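# Slide carrier PC7 into rail tracks 13-18 until lamp lights

## Task

Slide carrier PC7 into tracks 13 to 18 of the loading rails far enough that the lamp behind those tracks turns on. At the end the carrier must sit down inside those tracks and stay there by itself, not because a gripper is holding or pressing it. Then release it and pull the robot away.

## Robot and tools

SETUP. Two arms, left_arm and right_arm, stand on one table. In the shared scene frame the origin lies on the table top midway between the arms, +x points out across the table, +z points up, and left_arm sits on the +y side (its base near (-0.026, +0.245, 0), right_arm's near (+0.029, -0.268, 0)). The arm names do not describe sides of any picture. Carrier PC7 starts loose in front of tracks 13-18, its handle facing the arms. Tracks run 1 to 18, each labelled on a tile in front of it. Track 1 is leftmost for someone standing at the arms looking along +x, so the high numbers lie toward -y, the right_arm side. Either arm may do the work; the idle one may be parked out of the way.

GRIPPER. Each gripper's fingers extend along its own +z axis and close along its own y axis. The reported end_effector_position is the spot between the finger pads, roughly 1 cm short of the fingertips. Opening is a number from -1 (shut) to +1 (wide, 0.094 m).

ROW FORMAT. Every moving command uses a row of 16 plain numbers, always both arms even if one stays still: left x, y, z, qw, qx, qy, qz, opening, then the same eight for right. x, y, z are an absolute target position in metres in the scene frame; qw..qz is an absolute target orientation as a quaternion, w first. These are poses to reach, not offsets. To hold an arm still, repeat its last reported position and quaternion with the opening you want; to keep an orientation while moving, send one fixed quaternion every time rather than copying the slightly drifted reported one.

TOOLS.
- execute_actions(actions): a list of up to 15 actions; each action is a list of up to 15 rows, one row per 1/30 s control step; if fewer than 15 rows, the last row repeats to fill 15 steps. An empty list just reports state and images. A target lying over 0.6 m from a gripper's current position along any of that gripper's axes makes that action rejected for both arms; a malformed action, or a first action failing this test against the last reported state, rejects the whole call with no motion.
- move(target, speed, blocking): target is one 16-number row as above; each gripper travels a straight line to its pose, both finishing together, over 0.5 to 10 s (stopping short if longer). speed is the top path speed in m/s, 0.002 to 0.5, default 0.25; rotation is capped at double that in rad/s. The opening is applied when the move starts. Paths ignore obstacles and the other arm, and a gripper may lag, wander, or overshoot the speed near full reach. With blocking=false you get a result after 0.5 s while motion continues; use wait(0) to check, and call wait or stop before sending other motion.
- wait(seconds): 0 to 10; the arms keep their last command; returns early if a running move finishes.
- stop(): brakes a running move; needs some braking distance, more when fast.
- zoom_image(camera, region): camera is cam_left_wrist or cam_right_wrist (both 672x504); region is [x0, y0, x1, y1] in pixels from the top-left, at most 504x504.
- read_manual(section): only "licences"; no motion.
- finished_scene(scene): give the current scene's number; irreversible, ends that scene and reports success. Only call it once the carrier is seated, the lamp is on, and the robot has released and backed off.

CONTROL BEHAVIOUR. Each step the commanded pose is limited to 70 mm and 16 degrees from the measured pose, and damped inverse kinematics chases it, favouring position over orientation. After an action an arm travels at most to its last limited pose, so long journeys need further commands. Motions tend to finish a centimetre or more off, usually low. Moves of just a few millimetres may do nothing. Printed hand positions grow less accurate at long reach. Joint ranges (rad, base to gripper): -2.880..2.880, 0..3.142, 0..3.019, -1.693..1.571, -1.571..1.571, -2.094..2.094; elbows cannot quite straighten.

READING RESULTS. The state line "left_arm: … | right_arm: …" gives each gripper's position and quaternion. "Hand target" lines show what the controller is now steering toward. grip_measured shows finger opening on the command scale (per-gripper error up to about 1 mm); the last Joint positions value is opening in metres. To grip, command roughly 0.03 below grip_measured. Joint torques are raw drive outputs with offsets and noise, not pure contact forces. Action results list per-step positions, with HELD marking steps where an arm's command was held back. "pose unreachable" means the clearance check altered or blocked that arm's command. The move line reports done, off_target, moving, held or fault, plus limits=paced (pose clipped) or limits=held (steps blocked; the arm may then surge faster than asked), and each gripper's distance from its target. FAULT stops an arm; MOTOR HOT warns from 85 °C, and at 100 °C an OVER-TEMPERATURE FAULT drops the arm, so avoid holding loads for long.

CAMERAS. Each wrist camera rides on its gripper; calibration (pinhole with radial distortion, intrinsics K and world-to-camera transforms) is provided, with small per-scene errors of about 0.5 degree and a few millimetres.

CAUTIONS. Push the carrier with moderate speed and do not aim far beyond the contact point, since faster moves and deeper targets strike harder. Never knock anything off the table, never let the arms collide or press on each other, avoid slams and drops, and be ready for occasional outside nudges to the carrier. Leave the carrier resting free in the tracks, open the gripper and retreat before finishing.

Each tool is called after "Emit:" in YAML: its name, and indented under it one key for each argument.

## Session

Emit:
execute_actions:
  actions: []

Scene clock: 0.00 s.
left_arm: end_effector_position=(+0.4885, +0.3393, +0.4873) grip_measured=+1.000 end_effector_quat_wxyz=(+0.700, -0.062, +0.708, +0.069) | right_arm: end_effector_position=(+0.2901, -0.1856, +0.1391) grip_measured=+1.000 end_effector_quat_wxyz=(+0.252, -0.641, +0.724, +0.046)
Joint positions: left_arm=[ 0.013  1.058  1.048  0.    -0.007  0.011  0.094] | right_arm=[-0.031  0.818  0.564 -0.949 -0.374 -1.305  0.094]
Joint velocities: left_arm=[-0.015 -0.015 -0.002 -0.007  0.037  0.051  0.   ] | right_arm=[-0.015 -0.005 -0.012 -0.002  0.007 -0.007  0.   ]
Joint torques (N m, as the arm reports them, + toward a larger angle): no reading
Hand target (left_arm): +0.490, +0.340, +0.500; +0.707, -0.061, +0.701, +0.070
Hand target (right_arm): +0.297, -0.185, +0.149; +0.261, -0.641, +0.721, +0.039
camera_calibration (this result's frames):
cam_right_wrist: T_world_to_cam=[[0.948487, -0.178998, 0.261406, -0.344907], [-0.223582, -0.962761, 0.151993, -0.128478], [0.224465, -0.202609, -0.953187, 0.152376], [0, 0, 0, 1]] pos_world=[0.264211, -0.154559, 0.254931]

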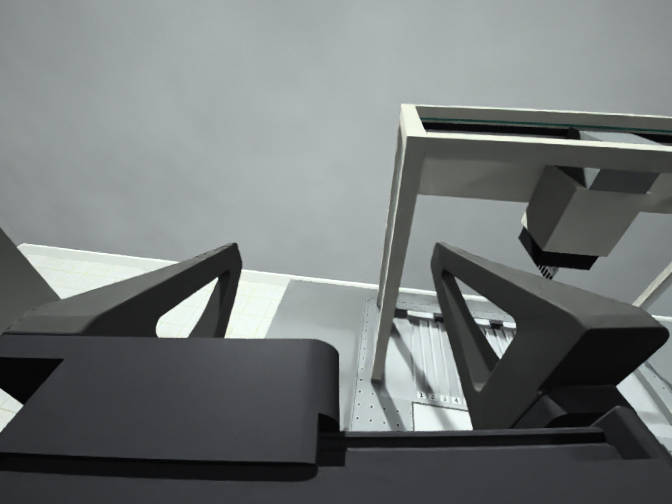

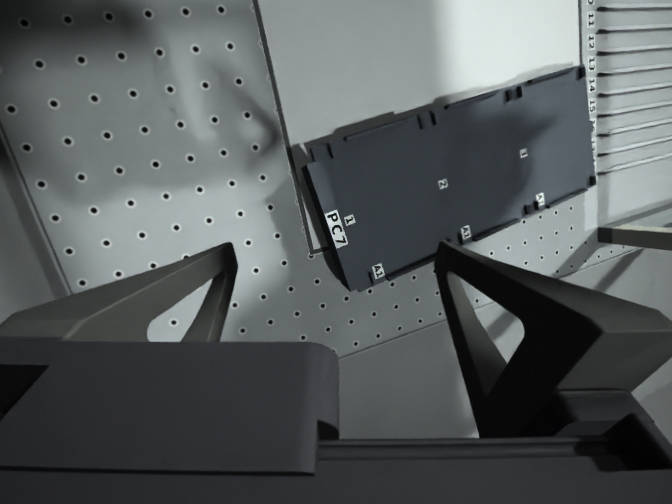

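Emit:
move:
  target: [0.42,-0.1,0.32,0.4,0,0.916,0,-1,0.2,-0.33,0.15,0.47,-0.013,0.883,0.007,-1]

Emit:
zoom_image:
  camera: "cam_left_wrist"
  region: [180,30,520,330]

Scene clock: 5.23 s.
left_arm: end_effector_position=(+0.4186, -0.0911, +0.2992) grip_measured=-0.985 end_effector_quat_wxyz=(+0.393, +0.012, +0.919, +0.013) | right_arm: end_effector_position=(+0.2116, -0.3304, +0.1563) grip_measured=-0.980 end_effector_quat_wxyz=(+0.485, -0.016, +0.874, +0.005)
Joint positions: left_arm=[-0.978  1.45   1.355 -0.861 -0.564 -0.602  0.001] | right_arm=[-1.168  0.132  0.287 -1.091 -0.854 -0.804  0.001]
Joint velocities: left_arm=[-0.005 -0.005  0.002 -0.002  0.022 -0.051 -0.001] | right_arm=[-0.024  0.005 -0.007  0.002  0.007  0.022  0.   ]
Joint torques (N m, as the arm reports them, + toward a larger angle): left_arm=[ -0.76 -12.17  12.97   0.93  -0.33  -0.18] | right_arm=[-0.08  3.77 10.92  0.69 -0.63 -0.03]
Hand target (left_arm): +0.425, -0.103, +0.319; +0.403, +0.005, +0.915, -0.002
Hand target (right_arm): +0.209, -0.327, +0.150; +0.482, -0.008, +0.876, +0.015
Off the commanded pose (left_arm): 0.023 m, 2 deg.
Off the commanded pose (right_arm): 0.013 m, 2 deg.
move: off_target (left_arm, right_arm)
camera_calibration (this result's frames):
cam_left_wrist: T_world_to_cam=[[-0.00909896, -0.999528, -0.0293306, -0.0790473], [-0.981657, 0.0145148, -0.190103, 0.477538], [0.190439, 0.0270629, -0.981326, 0.338352], [0, 0, 0, 1]] pos_world=[0.403624, -0.0950982, 0.420497]
cam_right_wrist: T_world_to_cam=[[0.0273776, -0.9996, 0.00715497, -0.337318], [-0.920731, -0.0280033, -0.389192, 0.252842], [0.389237, 0.00406735, -0.921129, 0.185425], [0, 0, 0, 1]] pos_world=[0.16986, -0.330857, 0.271618]

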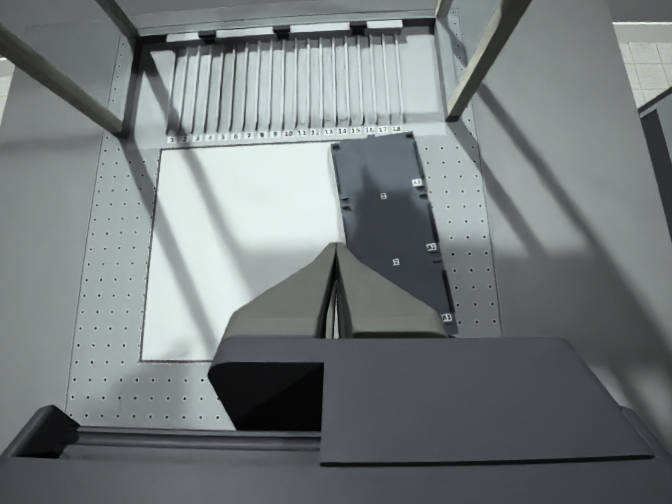

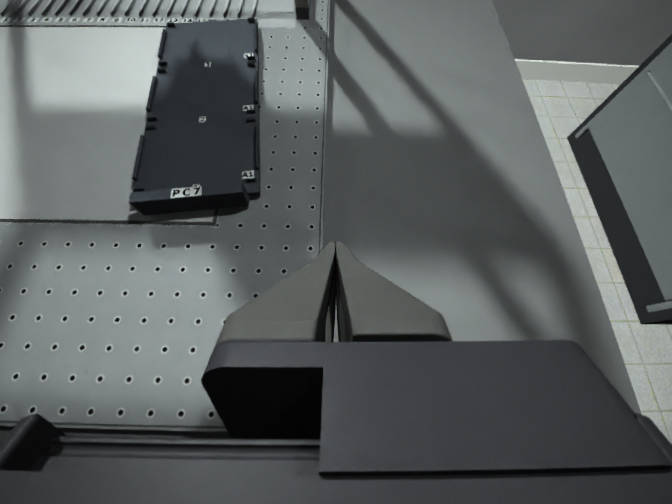

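Region (180, 30, 520, 330) of cam_left_wrist's 672x504 image, scaled by 1.482, with more detail than that image has; it fills the top 445 rows of this view, and the rest is white.

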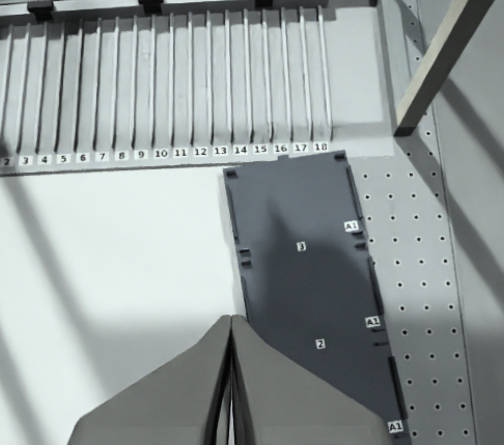

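Emit:
move:
  target: [0.35,0.1,0.33,0.4,0,0.916,0,-1,0.46,-0.3,0.08,0.383,0,0.924,0,-1]

Emit:
move:
  target: [0.4,0.05,0.33,0.4,0,0.916,0,-1,0.505,-0.285,0.015,0.383,0,0.924,0,-1]
  speed: 0.08

Emit:
move:
  target: [0.4,0.05,0.33,0.4,0,0.916,0,-1,0.505,-0.197,0.015,0.383,0,0.924,0,-1]
  speed: 0.03

Scene clock: 15.07 s.
left_arm: end_effector_position=(+0.3487, +0.0965, +0.3445) grip_measured=-0.985 end_effector_quat_wxyz=(+0.413, -0.007, +0.911, -0.010) | right_arm: end_effector_position=(+0.4309, -0.2990, +0.0599) grip_measured=-0.980 end_effector_quat_wxyz=(+0.344, -0.011, +0.939, -0.007)
Joint positions: left_arm=[-0.702  0.941  1.03  -0.879 -0.383 -0.392  0.001] | right_arm=[-0.208  1.254  0.491 -0.107 -0.061 -0.105  0.001]
Joint velocities: left_arm=[-0.024  0.005  0.002  0.002 -0.007 -0.022  0.   ] | right_arm=[-0.005 -0.024 -0.002 -0.002 -0.081  0.007  0.001]
Joint torques (N m, as the arm reports them, + toward a larger angle): left_arm=[ 0.52 -5.32  7.88  1.16 -0.16  0.08] | right_arm=[ 0.71 -5.   12.39  2.5   0.1   0.1 ]
Hand target (left_arm): +0.347, +0.100, +0.332; +0.400, -0.000, +0.917, +0.000
Hand target (right_arm): +0.450, -0.300, +0.078; +0.370, -0.006, +0.929, -0.008
Off the commanded pose (left_arm): 0.015 m, 2 deg.
Off the commanded pose (right_arm): 0.035 m, 5 deg.
move: off_target (left_arm, right_arm); limits=paced
camera_calibration (this result's frames):
cam_left_wrist: T_world_to_cam=[[0.00741066, -0.999581, 0.0279752, 0.083689], [-0.972868, -0.0136764, -0.230956, 0.42858], [0.231242, -0.0255046, -0.972562, 0.378792], [0, 0, 0, 1]] pos_world=[0.328739, 0.0991763, 0.465041]
cam_right_wrist: T_world_to_cam=[[0.0110465, -0.999651, 0.0239899, -0.305287], [-0.995897, -0.0131537, -0.0895372, 0.437047], [0.0898215, -0.0229024, -0.995695, 0.136641], [0, 0, 0, 1]] pos_world=[0.426353, -0.296302, 0.182509]

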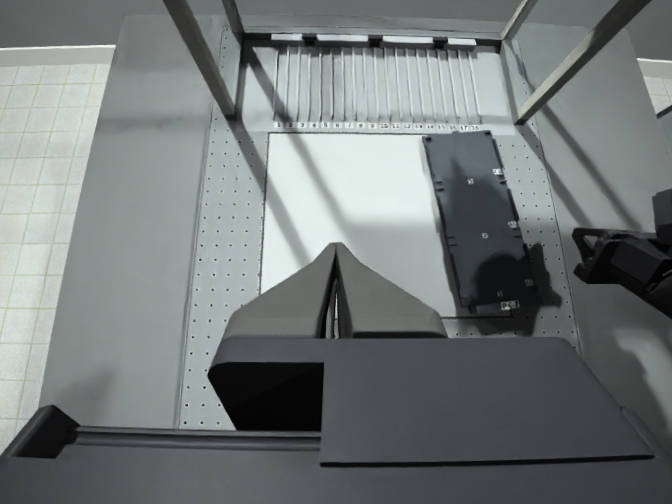

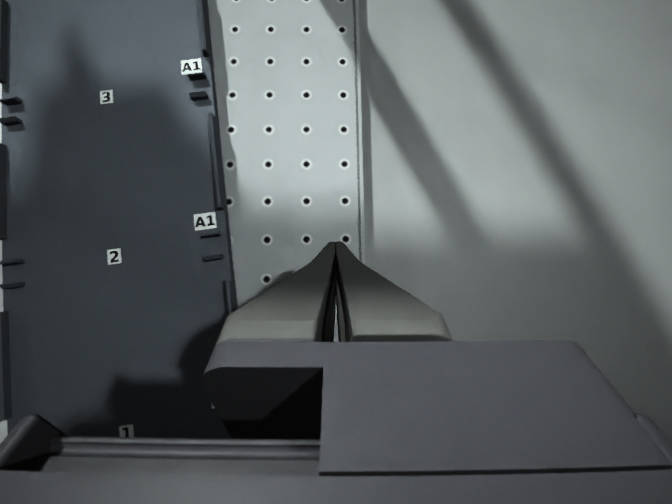

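Scene clock: 16.50 s.
left_arm: end_effector_position=(+0.3884, +0.0648, +0.3024) grip_measured=-0.985 end_effector_quat_wxyz=(+0.378, +0.006, +0.926, +0.017) | right_arm: end_effector_position=(+0.4915, -0.2870, +0.0167) grip_measured=-0.980 end_effector_quat_wxyz=(+0.378, -0.005, +0.926, -0.003)
Joint positions: left_arm=[-0.726  1.125  1.076 -0.842 -0.406 -0.403  0.001] | right_arm=[-0.159  1.545  0.56   0.188 -0.036 -0.051  0.001]
Joint velocities: left_arm=[-0.015 -0.005 -0.022  0.002  0.037  0.022  0.001] | right_arm=[ 0.015 -0.015 -0.002  0.007 -0.037  0.051 -0.   ]
Joint torques (N m, as the arm reports them, + toward a larger angle): left_arm=[-1.46 -7.05 13.18  1.88 -0.4  -0.19] | right_arm=[ 1.   -5.89  9.97  2.33  0.11  0.08]
Hand target (left_arm): +0.399, +0.051, +0.329; +0.400, +0.000, +0.916, -0.001
Hand target (right_arm): +0.504, -0.285, +0.015; +0.382, -0.001, +0.924, -0.001
Off the commanded pose (left_arm): 0.033 m, 3 deg.
Off the commanded pose (right_arm): 0.014 m, 1 deg.
move: off_target (left_arm, right_arm)
camera_calibration (this result's frames):
cam_left_wrist: T_world_to_cam=[[0.00626724, -0.999485, -0.031464, 0.0713071], [-0.987674, -0.00126592, -0.156519, 0.439464], [0.156399, 0.0320571, -0.987174, 0.357688], [0, 0, 0, 1]] pos_world=[0.377658, 0.0603603, 0.424128]
cam_right_wrist: T_world_to_cam=[[0.00157868, -0.999917, 0.0127877, -0.288125], [-0.987042, -0.00360991, -0.160419, 0.493227], [0.160451, -0.0123687, -0.986966, 0.0565765], [0, 0, 0, 1]] pos_world=[0.478213, -0.285621, 0.138646]

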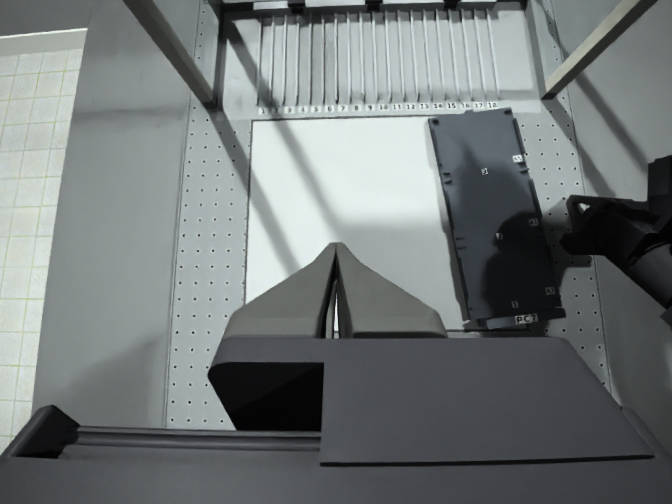

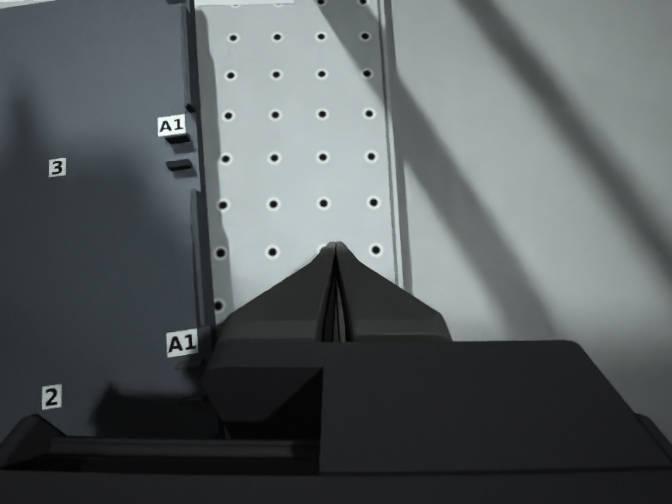

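Scene clock: 19.83 s.
left_arm: end_effector_position=(+0.3883, +0.0647, +0.3026) grip_measured=-0.985 end_effector_quat_wxyz=(+0.378, +0.005, +0.926, +0.017) | right_arm: end_effector_position=(+0.4927, -0.2098, +0.0166) grip_measured=-0.980 end_effector_quat_wxyz=(+0.382, -0.002, +0.924, -0.012)
Joint positions: left_arm=[-0.727  1.125  1.076 -0.842 -0.408 -0.405  0.001] | right_arm=[0.074 1.559 0.573 0.188 0.147 0.115 0.001]
Joint velocities: left_arm=[ 0.005 -0.005  0.007 -0.027  0.066 -0.022  0.   ] | right_arm=[-0.005 -0.005  0.002  0.027  0.007 -0.066  0.   ]
Joint torques (N m, as the arm reports them, + toward a larger angle): left_arm=[-1.54 -7.27 13.29  1.78 -0.4  -0.18] | right_arm=[ 1.68 -5.76 10.48  1.76 -0.09  0.11]
Hand target (left_arm): +0.399, +0.051, +0.330; +0.400, -0.000, +0.916, -0.000
Hand target (right_arm): +0.504, -0.200, +0.015; +0.382, -0.002, +0.924, -0.004
Off the commanded pose (left_arm): 0.033 m, 3 deg.
Off the commanded pose (right_arm): 0.018 m, 1 deg.
move: off_target (left_arm, right_arm)
camera_calibration (this result's frames):
cam_left_wrist: T_world_to_cam=[[0.00822739, -0.999474, -0.0313624, 0.0704026], [-0.987511, -0.00318621, -0.157517, 0.439749], [0.157334, 0.0322667, -0.987018, 0.357402], [0, 0, 0, 1]] pos_world=[0.377446, 0.0602345, 0.424238]
cam_right_wrist: T_world_to_cam=[[-0.0118618, -0.999579, 0.0264646, -0.204479], [-0.985537, 0.00721257, -0.169309, 0.496364], [0.169047, -0.0280902, -0.985208, 0.0497062], [0, 0, 0, 1]] pos_world=[0.478356, -0.206577, 0.138421]

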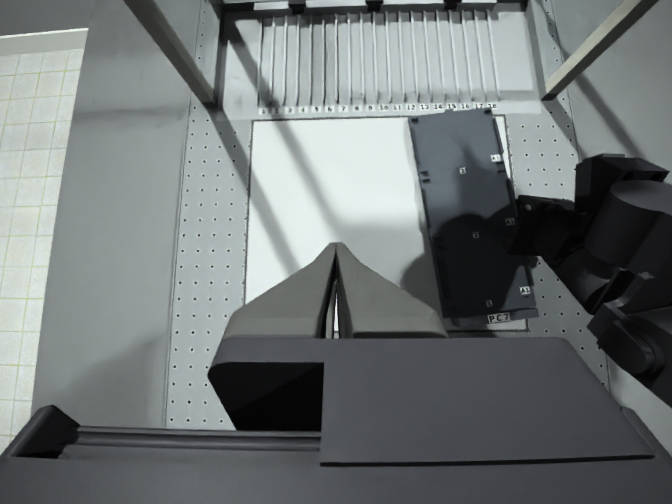

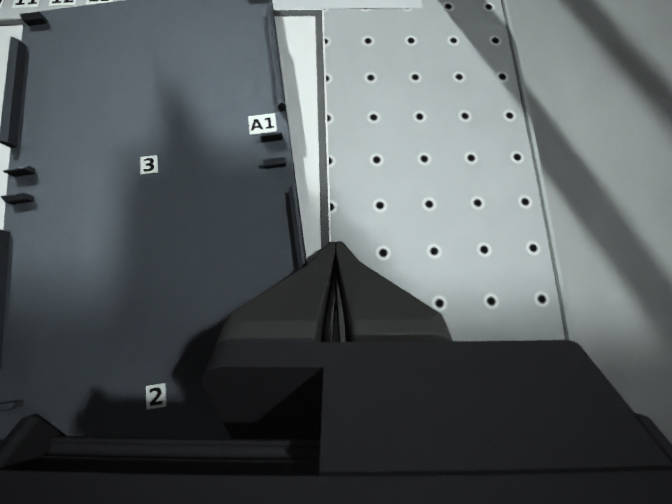

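Emit:
move:
  target: [0.45,0.0,0.33,0.42,0,0.907,0,-1,0.41,-0.26,0.03,0.383,0,0.924,0,-1]
  speed: 0.12

Emit:
move:
  target: [0.45,0.0,0.33,0.42,0,0.907,0,-1,0.4,-0.25,0.012,0.383,0,0.924,0,-1]
  speed: 0.04

Emit:
move:
  target: [0.45,0.0,0.33,0.42,0,0.907,0,-1,0.4,-0.198,0.012,0.383,0,0.924,0,-1]
  speed: 0.03

Scene clock: 26.27 s.
left_arm: end_effector_position=(+0.4393, +0.0157, +0.3070) grip_measured=-0.985 end_effector_quat_wxyz=(+0.401, +0.005, +0.916, +0.016) | right_arm: end_effector_position=(+0.4171, -0.2578, +0.0361) grip_measured=-0.980 end_effector_quat_wxyz=(+0.396, +0.008, +0.918, +0.005)
Joint positions: left_arm=[-0.769  1.292  1.203 -0.764 -0.453 -0.419  0.001] | right_arm=[-0.068  1.295  0.355  0.183  0.024  0.043  0.001]
Joint velocities: left_arm=[ 0.005 -0.015 -0.002 -0.012 -0.051  0.066  0.001] | right_arm=[ 0.005  0.005  0.002  0.027 -0.022 -0.066  0.   ]
Joint torques (N m, as the arm reports them, + toward a larger angle): left_arm=[-1.34 -9.48 12.97  1.88 -0.41 -0.18] | right_arm=[ 0.08 -4.81  7.61  1.01 -0.17 -0.22]
Hand target (left_arm): +0.449, +0.001, +0.329; +0.420, -0.001, +0.907, -0.000
Hand target (right_arm): +0.410, -0.259, +0.030; +0.384, +0.001, +0.924, +0.002
Off the commanded pose (left_arm): 0.030 m, 3 deg.
Off the commanded pose (right_arm): 0.010 m, 2 deg.
move: off_target (left_arm)
camera_calibration (this result's frames):
cam_left_wrist: T_world_to_cam=[[0.00722389, -0.999544, -0.0293199, 0.0209871], [-0.978263, -0.000987348, -0.207367, 0.501824], [0.207243, 0.0301806, -0.977824, 0.330588], [0, 0, 0, 1]] pos_world=[0.422252, 0.0114956, 0.427933]
cam_right_wrist: T_world_to_cam=[[-0.015747, -0.999796, -0.0126582, -0.250881], [-0.979785, 0.0179544, -0.199244, 0.42696], [0.199431, 0.00926478, -0.979868, 0.077045], [0, 0, 0, 1]] pos_world=[0.399014, -0.259209, 0.157388]

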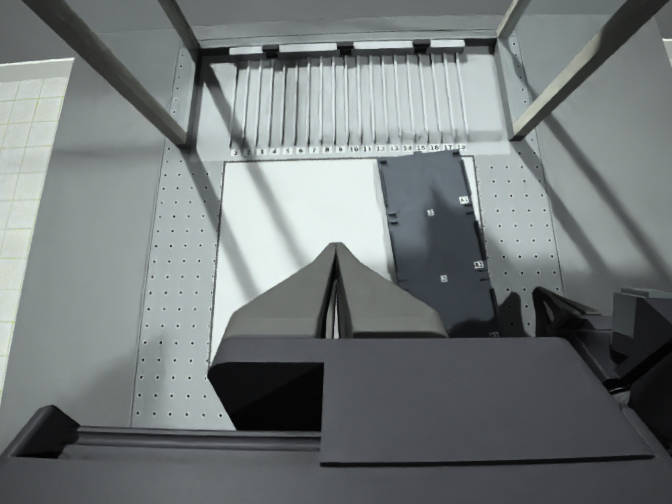

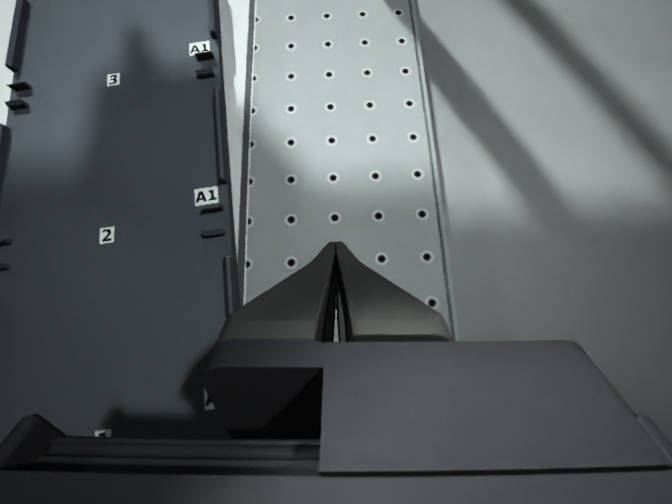

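Scene clock: 27.33 s.
left_arm: end_effector_position=(+0.4393, +0.0158, +0.3070) grip_measured=-0.985 end_effector_quat_wxyz=(+0.401, +0.005, +0.916, +0.016) | right_arm: end_effector_position=(+0.4011, -0.2521, +0.0167) grip_measured=-0.980 end_effector_quat_wxyz=(+0.382, -0.001, +0.924, -0.001)
Joint positions: left_arm=[-0.769  1.292  1.203 -0.764 -0.454 -0.42   0.001] | right_arm=[-0.041  1.325  0.316  0.22   0.046  0.043  0.001]
Joint velocities: left_arm=[-0.015 -0.005 -0.012  0.002 -0.081 -0.081  0.001] | right_arm=[-0.015 -0.005 -0.002  0.017 -0.022 -0.051 -0.   ]
Joint torques (N m, as the arm reports them, + toward a larger angle): left_arm=[-1.53 -9.61 12.99  1.81 -0.42 -0.19] | right_arm=[ 0.95 -3.43  6.7   2.69  0.15  0.  ]
Hand target (left_arm): +0.449, +0.001, +0.330; +0.420, -0.000, +0.907, -0.000
Hand target (right_arm): +0.399, -0.250, +0.013; +0.383, -0.000, +0.924, -0.000
Off the commanded pose (left_arm): 0.030 m, 3 deg.
Off the commanded pose (right_arm): 0.005 m, 0 deg.
move: off_target (left_arm)
camera_calibration (this result's frames):
cam_left_wrist: T_world_to_cam=[[0.00799344, -0.999533, -0.0295102, 0.0208267], [-0.978192, -0.00169078, -0.207695, 0.501949], [0.207548, 0.0305269, -0.977748, 0.330456], [0, 0, 0, 1]] pos_world=[0.422251, 0.0115779, 0.42797]
cam_right_wrist: T_world_to_cam=[[-0.00462979, -0.999978, 0.00470874, -0.250477], [-0.985653, 0.00376887, -0.168745, 0.405594], [0.168723, -0.00542244, -0.985649, 0.0698933], [0, 0, 0, 1]] pos_world=[0.386822, -0.251621, 0.138511]

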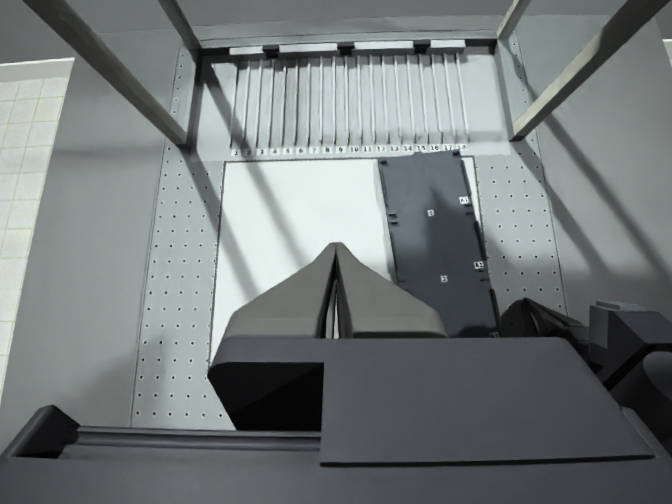

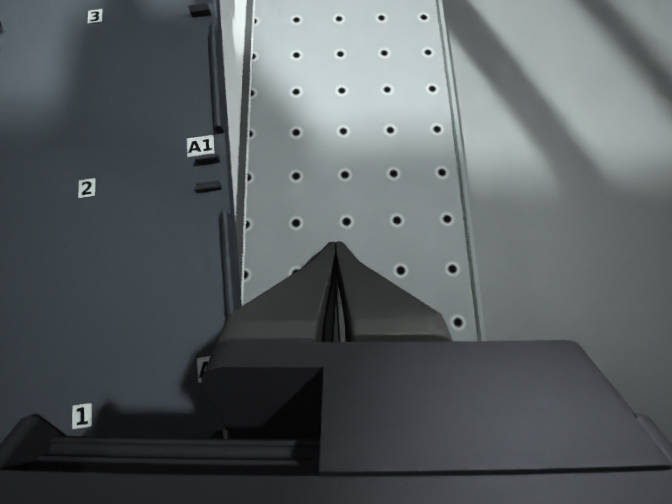

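Scene clock: 29.40 s.
left_arm: end_effector_position=(+0.4393, +0.0158, +0.3070) grip_measured=-0.985 end_effector_quat_wxyz=(+0.402, +0.005, +0.916, +0.016) | right_arm: end_effector_position=(+0.3948, -0.2080, +0.0156) grip_measured=-0.980 end_effector_quat_wxyz=(+0.386, -0.002, +0.923, -0.011)
Joint positions: left_arm=[-0.769  1.292  1.203 -0.764 -0.454 -0.42   0.001] | right_arm=[0.15  1.335 0.316 0.22  0.2   0.169 0.001]
Joint velocities: left_arm=[-0.015  0.005  0.002 -0.002  0.022  0.007 -0.001] | right_arm=[-0.015 -0.015  0.007 -0.002 -0.051  0.037 -0.   ]
Joint torques (N m, as the arm reports them, + toward a larger angle): left_arm=[-1.53 -9.59 12.99  1.82 -0.42 -0.19] | right_arm=[ 1.75 -2.48  8.78  2.01 -0.13  0.13]
Hand target (left_arm): +0.449, +0.001, +0.330; +0.420, -0.000, +0.907, -0.000
Hand target (right_arm): +0.399, -0.200, +0.012; +0.382, -0.001, +0.924, -0.003
Off the commanded pose (left_arm): 0.030 m, 3 deg.
Off the commanded pose (right_arm): 0.012 m, 1 deg.
move: off_target (left_arm, right_arm)
camera_calibration (this result's frames):
cam_left_wrist: T_world_to_cam=[[0.0082519, -0.999539, -0.0292297, 0.0206272], [-0.97819, -0.0020017, -0.207705, 0.501956], [0.20755, 0.0303061, -0.977755, 0.330461], [0, 0, 0, 1]] pos_world=[0.42225, 0.0116074, 0.427971]
cam_right_wrist: T_world_to_cam=[[-0.0111258, -0.999629, 0.0248683, -0.204121], [-0.984006, 0.00652338, -0.178013, 0.399079], [0.177785, -0.0264511, -0.983714, 0.0622138], [0, 0, 0, 1]] pos_world=[0.379365, -0.205003, 0.137318]

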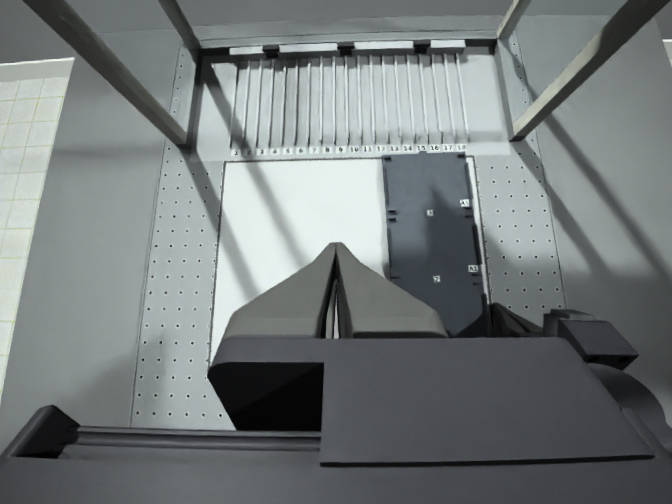

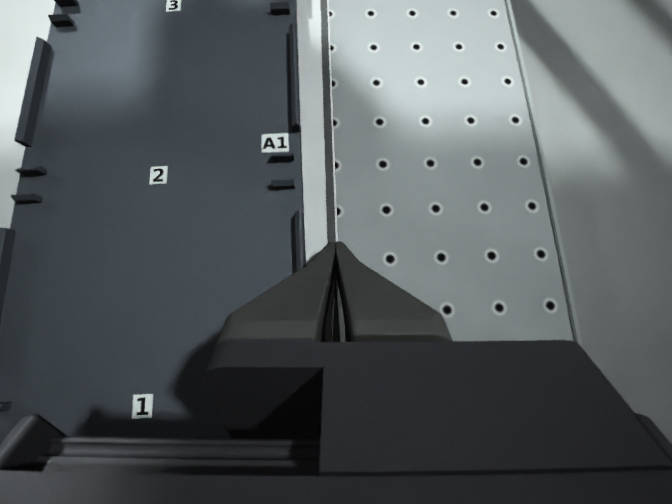

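Now parallel-ish. Check from overhead.

Emit:
move:
  target: [0.52,-0.14,0.27,0.45,0,0.893,0,-1,0.33,-0.32,0.08,0.383,0,0.924,0,-1]
  speed: 0.15

Emit:
zoom_image:
  camera: "cam_left_wrist"
  region: [200,60,480,280]

Scene clock: 33.37 s.
left_arm: end_effector_position=(+0.5105, -0.1213, +0.2485) grip_measured=-0.985 end_effector_quat_wxyz=(+0.433, +0.008, +0.901, +0.019) | right_arm: end_effector_position=(+0.3350, -0.3158, +0.0795) grip_measured=-0.980 end_effector_quat_wxyz=(+0.392, +0.010, +0.920, +0.008)
Joint positions: left_arm=[-0.91   1.671  1.435 -0.608 -0.58  -0.499  0.001] | right_arm=[-0.368  0.817  0.259 -0.227 -0.195 -0.159  0.001]
Joint velocities: left_arm=[ 0.015  0.005 -0.017  0.012 -0.007 -0.022 -0.001] | right_arm=[-0.015  0.015 -0.002  0.002 -0.051 -0.007  0.   ]
Joint torques (N m, as the arm reports them, + toward a larger angle): left_arm=[ -1.05 -15.18  12.9    1.87  -0.46  -0.18] | right_arm=[ 0.2  -0.58 11.25  1.   -0.3  -0.21]
Hand target (left_arm): +0.520, -0.138, +0.269; +0.450, -0.001, +0.893, +0.000
Hand target (right_arm): +0.333, -0.315, +0.079; +0.386, +0.004, +0.922, +0.008
Off the commanded pose (left_arm): 0.030 m, 3 deg.
Off the commanded pose (right_arm): 0.007 m, 2 deg.
move: off_target (left_arm)
camera_calibration (this result's frames):
cam_left_wrist: T_world_to_cam=[[0.00465048, -0.999315, -0.0367018, -0.115022], [-0.961622, 0.00559993, -0.274322, 0.568223], [0.27434, 0.0365689, -0.960937, 0.225145], [0, 0, 0, 1]] pos_world=[0.485184, -0.126358, 0.368004]
cam_right_wrist: T_world_to_cam=[[-0.0182961, -0.999612, -0.0209832, -0.308058], [-0.981484, 0.0219586, -0.190283, 0.35728], [0.19067, 0.0171133, -0.981505, 0.14207], [0, 0, 0, 1]] pos_world=[0.317939, -0.318215, 0.200963]

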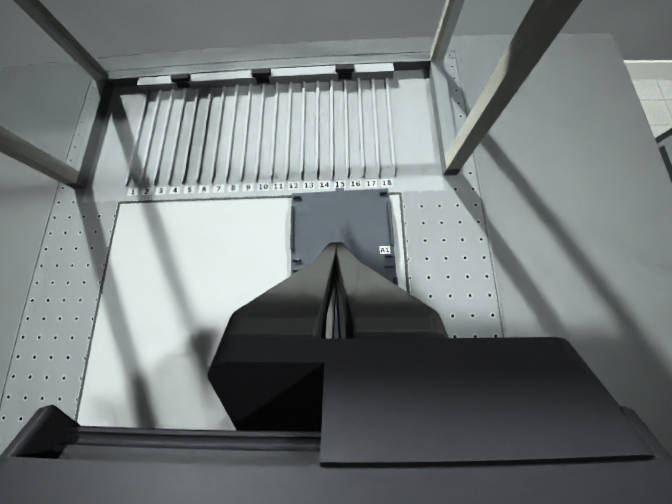

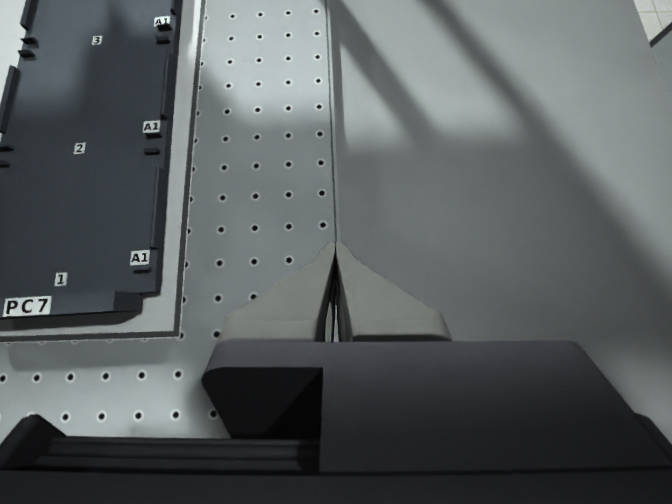

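Region (200, 60, 480, 280) of cam_left_wrist's 672x504 image, scaled by 1.800, with more detail than that image has; it fills the top 396 rows of this view, and the rest is white.

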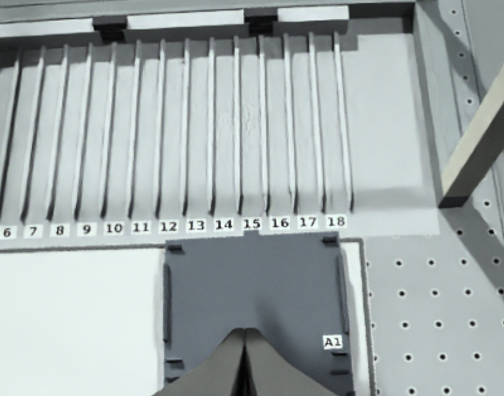

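Emit:
move:
  target: [0.6,-0.015,0.07,0.42,0,0.907,0,-1,0.33,-0.32,0.08,0.383,0,0.924,0,-1]
  speed: 0.15

Emit:
move:
  target: [0.6,-0.025,0.012,0.42,0,0.907,0,-1,0.33,-0.32,0.08,0.383,0,0.924,0,-1]
  speed: 0.05

Emit:
move:
  target: [0.6,-0.05,0.014,0.42,0,0.907,0,-1,0.33,-0.32,0.08,0.383,0,0.924,0,-1]
  speed: 0.02

Scene clock: 40.70 s.
left_arm: end_effector_position=(+0.5992, -0.0175, +0.0851) grip_measured=-0.985 end_effector_quat_wxyz=(+0.426, -0.005, +0.904, -0.006) | right_arm: end_effector_position=(+0.3312, -0.3184, +0.0780) grip_measured=-0.980 end_effector_quat_wxyz=(+0.386, +0.004, +0.923, +0.002)
Joint positions: left_arm=[-0.653  1.867  1.228 -0.109 -0.364 -0.338  0.001] | right_arm=[-0.379  0.809  0.259 -0.248 -0.195 -0.186  0.001]
Joint velocities: left_arm=[ 0.005 -0.005 -0.002 -0.002  0.022  0.022 -0.   ] | right_arm=[-0.015 -0.005 -0.012  0.022 -0.037  0.051 -0.   ]
Joint torques (N m, as the arm reports them, + toward a larger angle): left_arm=[  0.19 -16.03   6.71   2.13  -0.15   0.07] | right_arm=[-0.27 -0.99 11.39  0.98 -0.24 -0.22]
Hand target (left_arm): +0.598, -0.013, +0.069; +0.420, +0.000, +0.908, +0.000
Hand target (right_arm): +0.330, -0.320, +0.080; +0.383, +0.000, +0.924, +0.000
Off the commanded pose (left_arm): 0.015 m, 1 deg.
Off the commanded pose (right_arm): 0.003 m, 1 deg.
move: off_target (left_arm)
camera_calibration (this result's frames):
cam_left_wrist: T_world_to_cam=[[0.00710011, -0.999793, 0.0190637, -0.0238567], [-0.96534, -0.0118269, -0.260728, 0.60888], [0.260899, -0.0165517, -0.965224, 0.0474448], [0, 0, 0, 1]] pos_world=[0.575567, -0.0158653, 0.205002]
cam_right_wrist: T_world_to_cam=[[-0.0110167, -0.999927, -0.00503285, -0.314517], [-0.984023, 0.0117357, -0.177652, 0.349985], [0.177698, 0.0029953, -0.984081, 0.141387], [0, 0, 0, 1]] pos_world=[0.315804, -0.319025, 0.199729]

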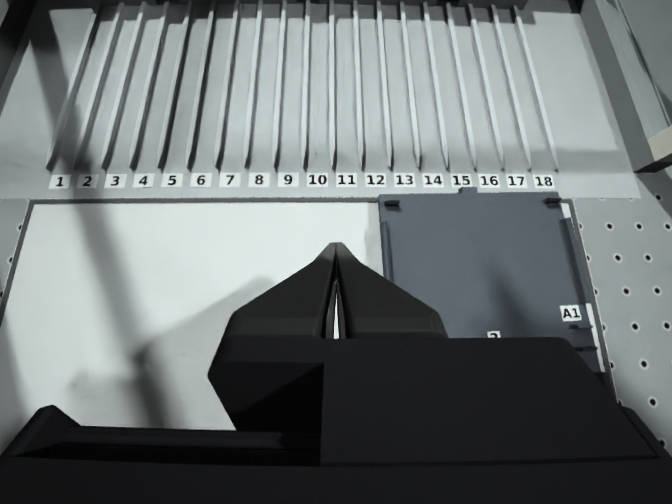

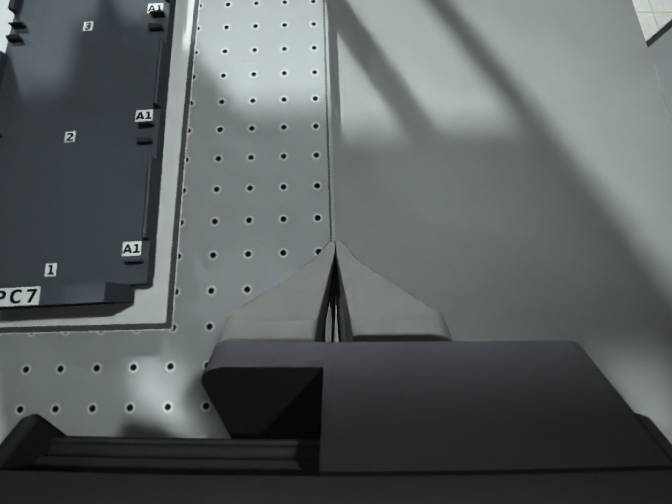

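Scene clock: 42.53 s.
left_arm: end_effector_position=(+0.6071, -0.0204, +0.0319) grip_measured=-0.985 end_effector_quat_wxyz=(+0.429, -0.007, +0.903, -0.004) | right_arm: end_effector_position=(+0.3312, -0.3184, +0.0780) grip_measured=-0.980 end_effector_quat_wxyz=(+0.386, +0.003, +0.923, +0.002)
Joint positions: left_arm=[-0.653  1.975  1.222  0.007 -0.371 -0.338  0.001] | right_arm=[-0.379  0.809  0.259 -0.248 -0.195 -0.187  0.001]
Joint velocities: left_arm=[-0.024  0.005 -0.017  0.017  0.037 -0.007  0.001] | right_arm=[ 0.015 -0.015 -0.012 -0.002 -0.066 -0.007 -0.   ]
Joint torques (N m, as the arm reports them, + toward a larger angle): left_arm=[ -1.29 -16.55   6.02   2.07  -0.35  -0.06] | right_arm=[-0.32 -0.96 11.42  1.02 -0.23 -0.22]
Hand target (left_arm): +0.599, -0.024, +0.012; +0.420, +0.000, +0.907, +0.000
Hand target (right_arm): +0.330, -0.320, +0.080; +0.383, +0.000, +0.924, +0.000
Off the commanded pose (left_arm): 0.022 m, 1 deg.
Off the commanded pose (right_arm): 0.003 m, 1 deg.
move: off_target (left_arm)
camera_calibration (this result's frames):
cam_left_wrist: T_world_to_cam=[[0.0120444, -0.99979, 0.0165995, -0.0287644], [-0.963896, -0.016025, -0.265796, 0.6018], [0.266007, -0.0127988, -0.963886, -0.00911036], [0, 0, 0, 1]] pos_world=[0.582842, -0.0192312, 0.151652]
cam_right_wrist: T_world_to_cam=[[-0.0104809, -0.999935, -0.00448981, -0.31474], [-0.984029, 0.0111119, -0.177659, 0.349789], [0.177697, 0.00255608, -0.984082, 0.141248], [0, 0, 0, 1]] pos_world=[0.315804, -0.318967, 0.199729]

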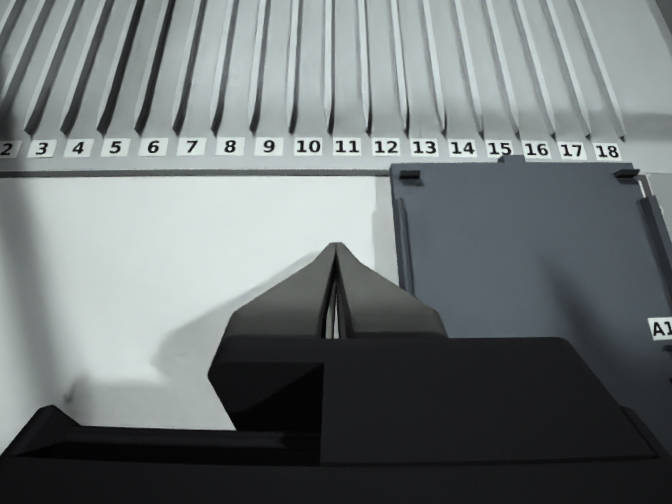

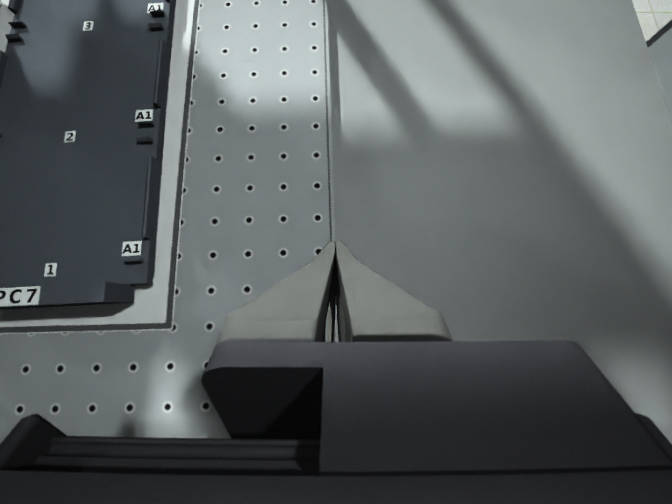

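Scene clock: 44.53 s.
left_arm: end_effector_position=(+0.5984, -0.0347, +0.0289) grip_measured=-0.985 end_effector_quat_wxyz=(+0.429, -0.005, +0.903, +0.001) | right_arm: end_effector_position=(+0.3312, -0.3184, +0.0780) grip_measured=-0.980 end_effector_quat_wxyz=(+0.386, +0.003, +0.923, +0.002)
Joint positions: left_arm=[-0.685  1.98   1.222  0.003 -0.401 -0.356  0.001] | right_arm=[-0.379  0.809  0.259 -0.248 -0.195 -0.187  0.001]
Joint velocities: left_arm=[ 0.005 -0.005  0.002 -0.007 -0.051 -0.066 -0.   ] | right_arm=[-0.005 -0.005 -0.002  0.017 -0.066 -0.022  0.   ]
Joint torques (N m, as the arm reports them, + toward a larger angle): left_arm=[ -1.95 -15.39   9.28   1.04  -0.24  -0.18] | right_arm=[-0.34 -1.   11.39  1.   -0.22 -0.22]
Hand target (left_arm): +0.599, -0.050, +0.014; +0.421, +0.000, +0.907, -0.000
Hand target (right_arm): +0.330, -0.320, +0.080; +0.383, +0.000, +0.924, +0.000
Off the commanded pose (left_arm): 0.021 m, 1 deg.
Off the commanded pose (right_arm): 0.003 m, 1 deg.
move: off_target (left_arm)
camera_calibration (this result's frames):
cam_left_wrist: T_world_to_cam=[[0.0140543, -0.999878, 0.00679436, -0.0437948], [-0.963547, -0.0153586, -0.267098, 0.592227], [0.26717, -0.0027928, -0.963645, -0.0102349], [0, 0, 0, 1]] pos_world=[0.573989, -0.0347223, 0.148618]
cam_right_wrist: T_world_to_cam=[[-0.0104809, -0.999935, -0.00448981, -0.31474], [-0.984029, 0.0111119, -0.177659, 0.349789], [0.177697, 0.00255608, -0.984082, 0.141248], [0, 0, 0, 1]] pos_world=[0.315804, -0.318967, 0.199729]

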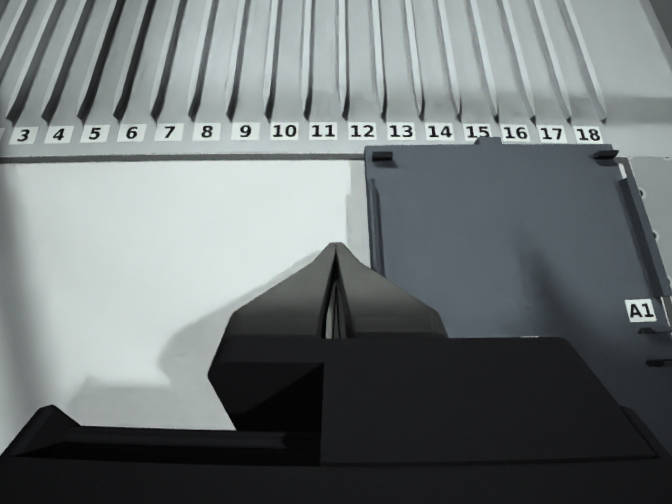

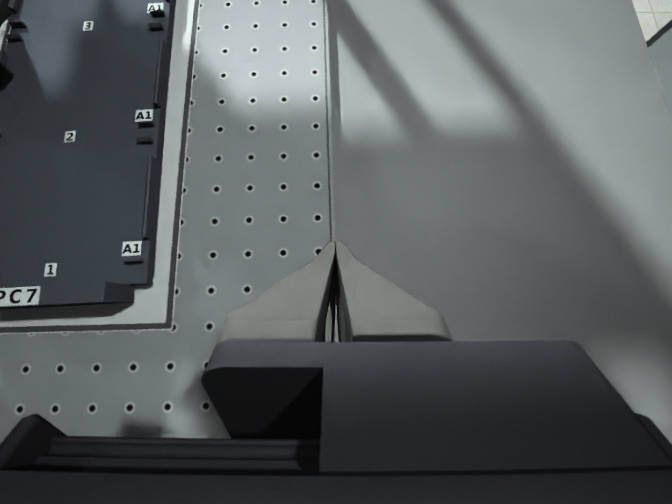

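Emit:
move:
  target: [0.6,-0.066,0.014,0.42,0,0.907,0,-1,0.31,-0.2,0.06,0.47,-0.013,0.883,0.007,0.7]
  speed: 0.015

Scene clock: 55.37 s.
left_arm: end_effector_position=(+0.5974, -0.0448, +0.0288) grip_measured=-0.985 end_effector_quat_wxyz=(+0.428, -0.008, +0.904, +0.005) | right_arm: end_effector_position=(+0.3106, -0.2066, +0.0614) grip_measured=+0.699 end_effector_quat_wxyz=(+0.464, -0.026, +0.886, -0.009)
Joint positions: left_arm=[-0.703  1.99   1.243 -0.02  -0.422 -0.373  0.001] | right_arm=[0.301 0.755 0.09  0.02  0.323 0.185 0.08 ]
Joint velocities: left_arm=[ 0.005 -0.005  0.002 -0.007  0.051 -0.007 -0.   ] | right_arm=[-0.005 -0.005  0.007 -0.027 -0.007  0.007 -0.001]
Joint torques (N m, as the arm reports them, + toward a larger angle): left_arm=[ -2.4  -15.11   9.94   1.08  -0.12  -0.2 ] | right_arm=[0.9  1.41 9.36 2.67 0.28 0.1 ]
Hand target (left_arm): +0.599, -0.065, +0.014; +0.421, +0.000, +0.907, -0.000
Hand target (right_arm): +0.309, -0.206, +0.059; +0.467, -0.020, +0.884, -0.005
Off the commanded pose (left_arm): 0.026 m, 1 deg.
Off the commanded pose (right_arm): 0.007 m, 2 deg.
move: off_target (left_arm)
camera_calibration (this result's frames):
cam_left_wrist: T_world_to_cam=[[0.0215197, -0.999767, 0.00180681, -0.0581866], [-0.96417, -0.0212314, -0.264435, 0.59106], [0.264412, 0.00394851, -0.964402, -0.00807744], [0, 0, 0, 1]] pos_world=[0.57327, -0.0455921, 0.148612]
cam_right_wrist: T_world_to_cam=[[0.0307839, -0.998655, 0.0417269, -0.218569], [-0.93822, -0.0432661, -0.343324, 0.309978], [0.344668, -0.0285801, -0.938289, 0.0672141], [0, 0, 0, 1]] pos_world=[0.274389, -0.202943, 0.178609]

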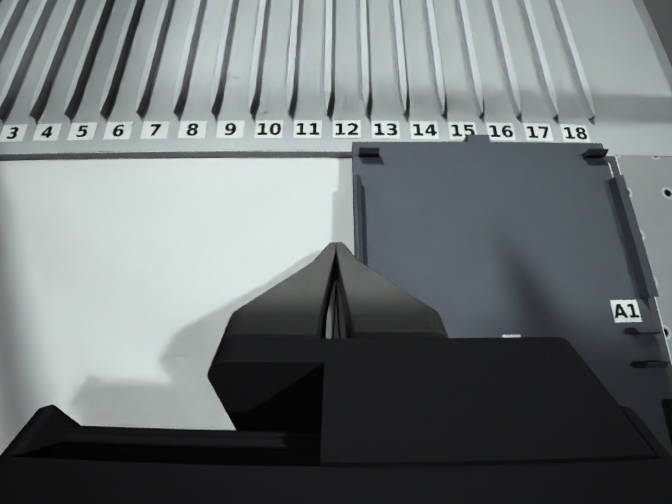

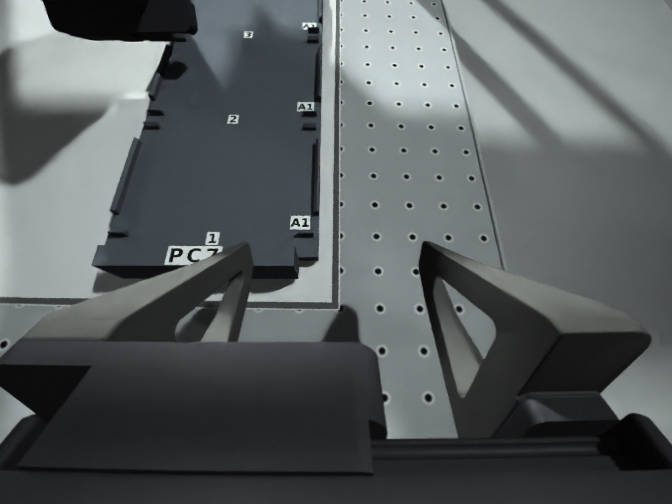

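Emit:
move:
  target: [0.6,-0.08,0.012,0.42,0,0.907,0,-1,0.29,-0.2,0.06,0.47,-0.013,0.883,0.007,0.7]
  speed: 0.015

Scene clock: 60.27 s.
left_arm: end_effector_position=(+0.5999, -0.0574, +0.0289) grip_measured=-0.985 end_effector_quat_wxyz=(+0.430, -0.010, +0.903, +0.005) | right_arm: end_effector_position=(+0.2971, -0.1987, +0.0673) grip_measured=+0.699 end_effector_quat_wxyz=(+0.480, -0.016, +0.877, +0.007)
Joint positions: left_arm=[-0.72   2.007  1.272 -0.034 -0.437 -0.388  0.001] | right_arm=[ 0.378  0.639  0.064 -0.044  0.375  0.252  0.08 ]
Joint velocities: left_arm=[-0.005 -0.015 -0.002  0.002 -0.051  0.007 -0.   ] | right_arm=[-0.015  0.005 -0.022  0.002  0.081 -0.037  0.001]
Joint torques (N m, as the arm reports them, + toward a larger angle): left_arm=[ -2.6  -15.41   9.81   1.04  -0.1   -0.19] | right_arm=[1.09 0.77 9.9  1.16 0.28 0.1 ]
Hand target (left_arm): +0.599, -0.079, +0.012; +0.421, +0.000, +0.907, -0.000
Hand target (right_arm): +0.291, -0.200, +0.060; +0.470, -0.014, +0.882, +0.006
Off the commanded pose (left_arm): 0.028 m, 2 deg.
Off the commanded pose (right_arm): 0.010 m, 1 deg.
move: off_target (left_arm)
camera_calibration (this result's frames):
cam_left_wrist: T_world_to_cam=[[0.0249191, -0.99968, 0.00440159, -0.0730205], [-0.96294, -0.0251857, -0.268539, 0.592484], [0.268563, 0.00245329, -0.963259, -0.011159], [0, 0, 0, 1]] pos_world=[0.575343, -0.0580476, 0.148677]
cam_right_wrist: T_world_to_cam=[[0.0281144, -0.999597, 0.00394262, -0.207402], [-0.925639, -0.0275229, -0.377406, 0.301354], [0.377362, 0.00696111, -0.926039, 0.074106], [0, 0, 0, 1]] pos_world=[0.256811, -0.19954, 0.183176]

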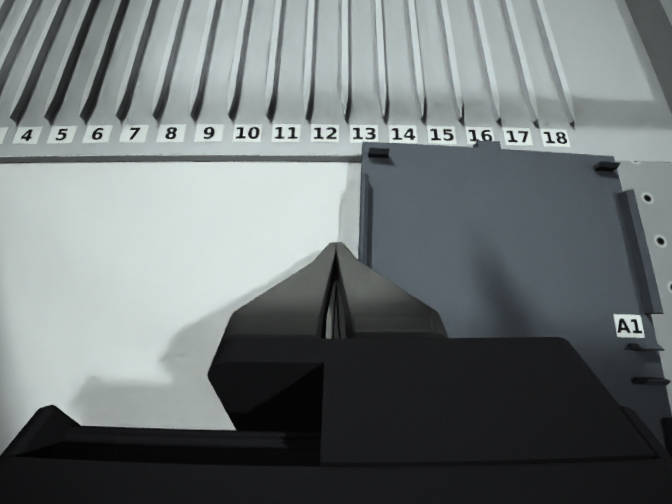

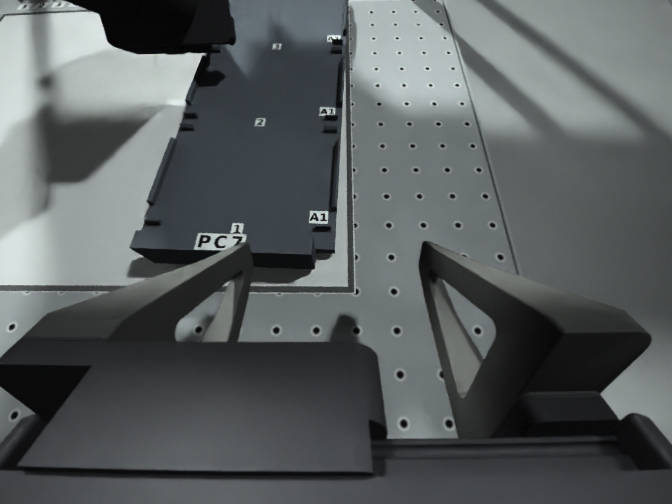

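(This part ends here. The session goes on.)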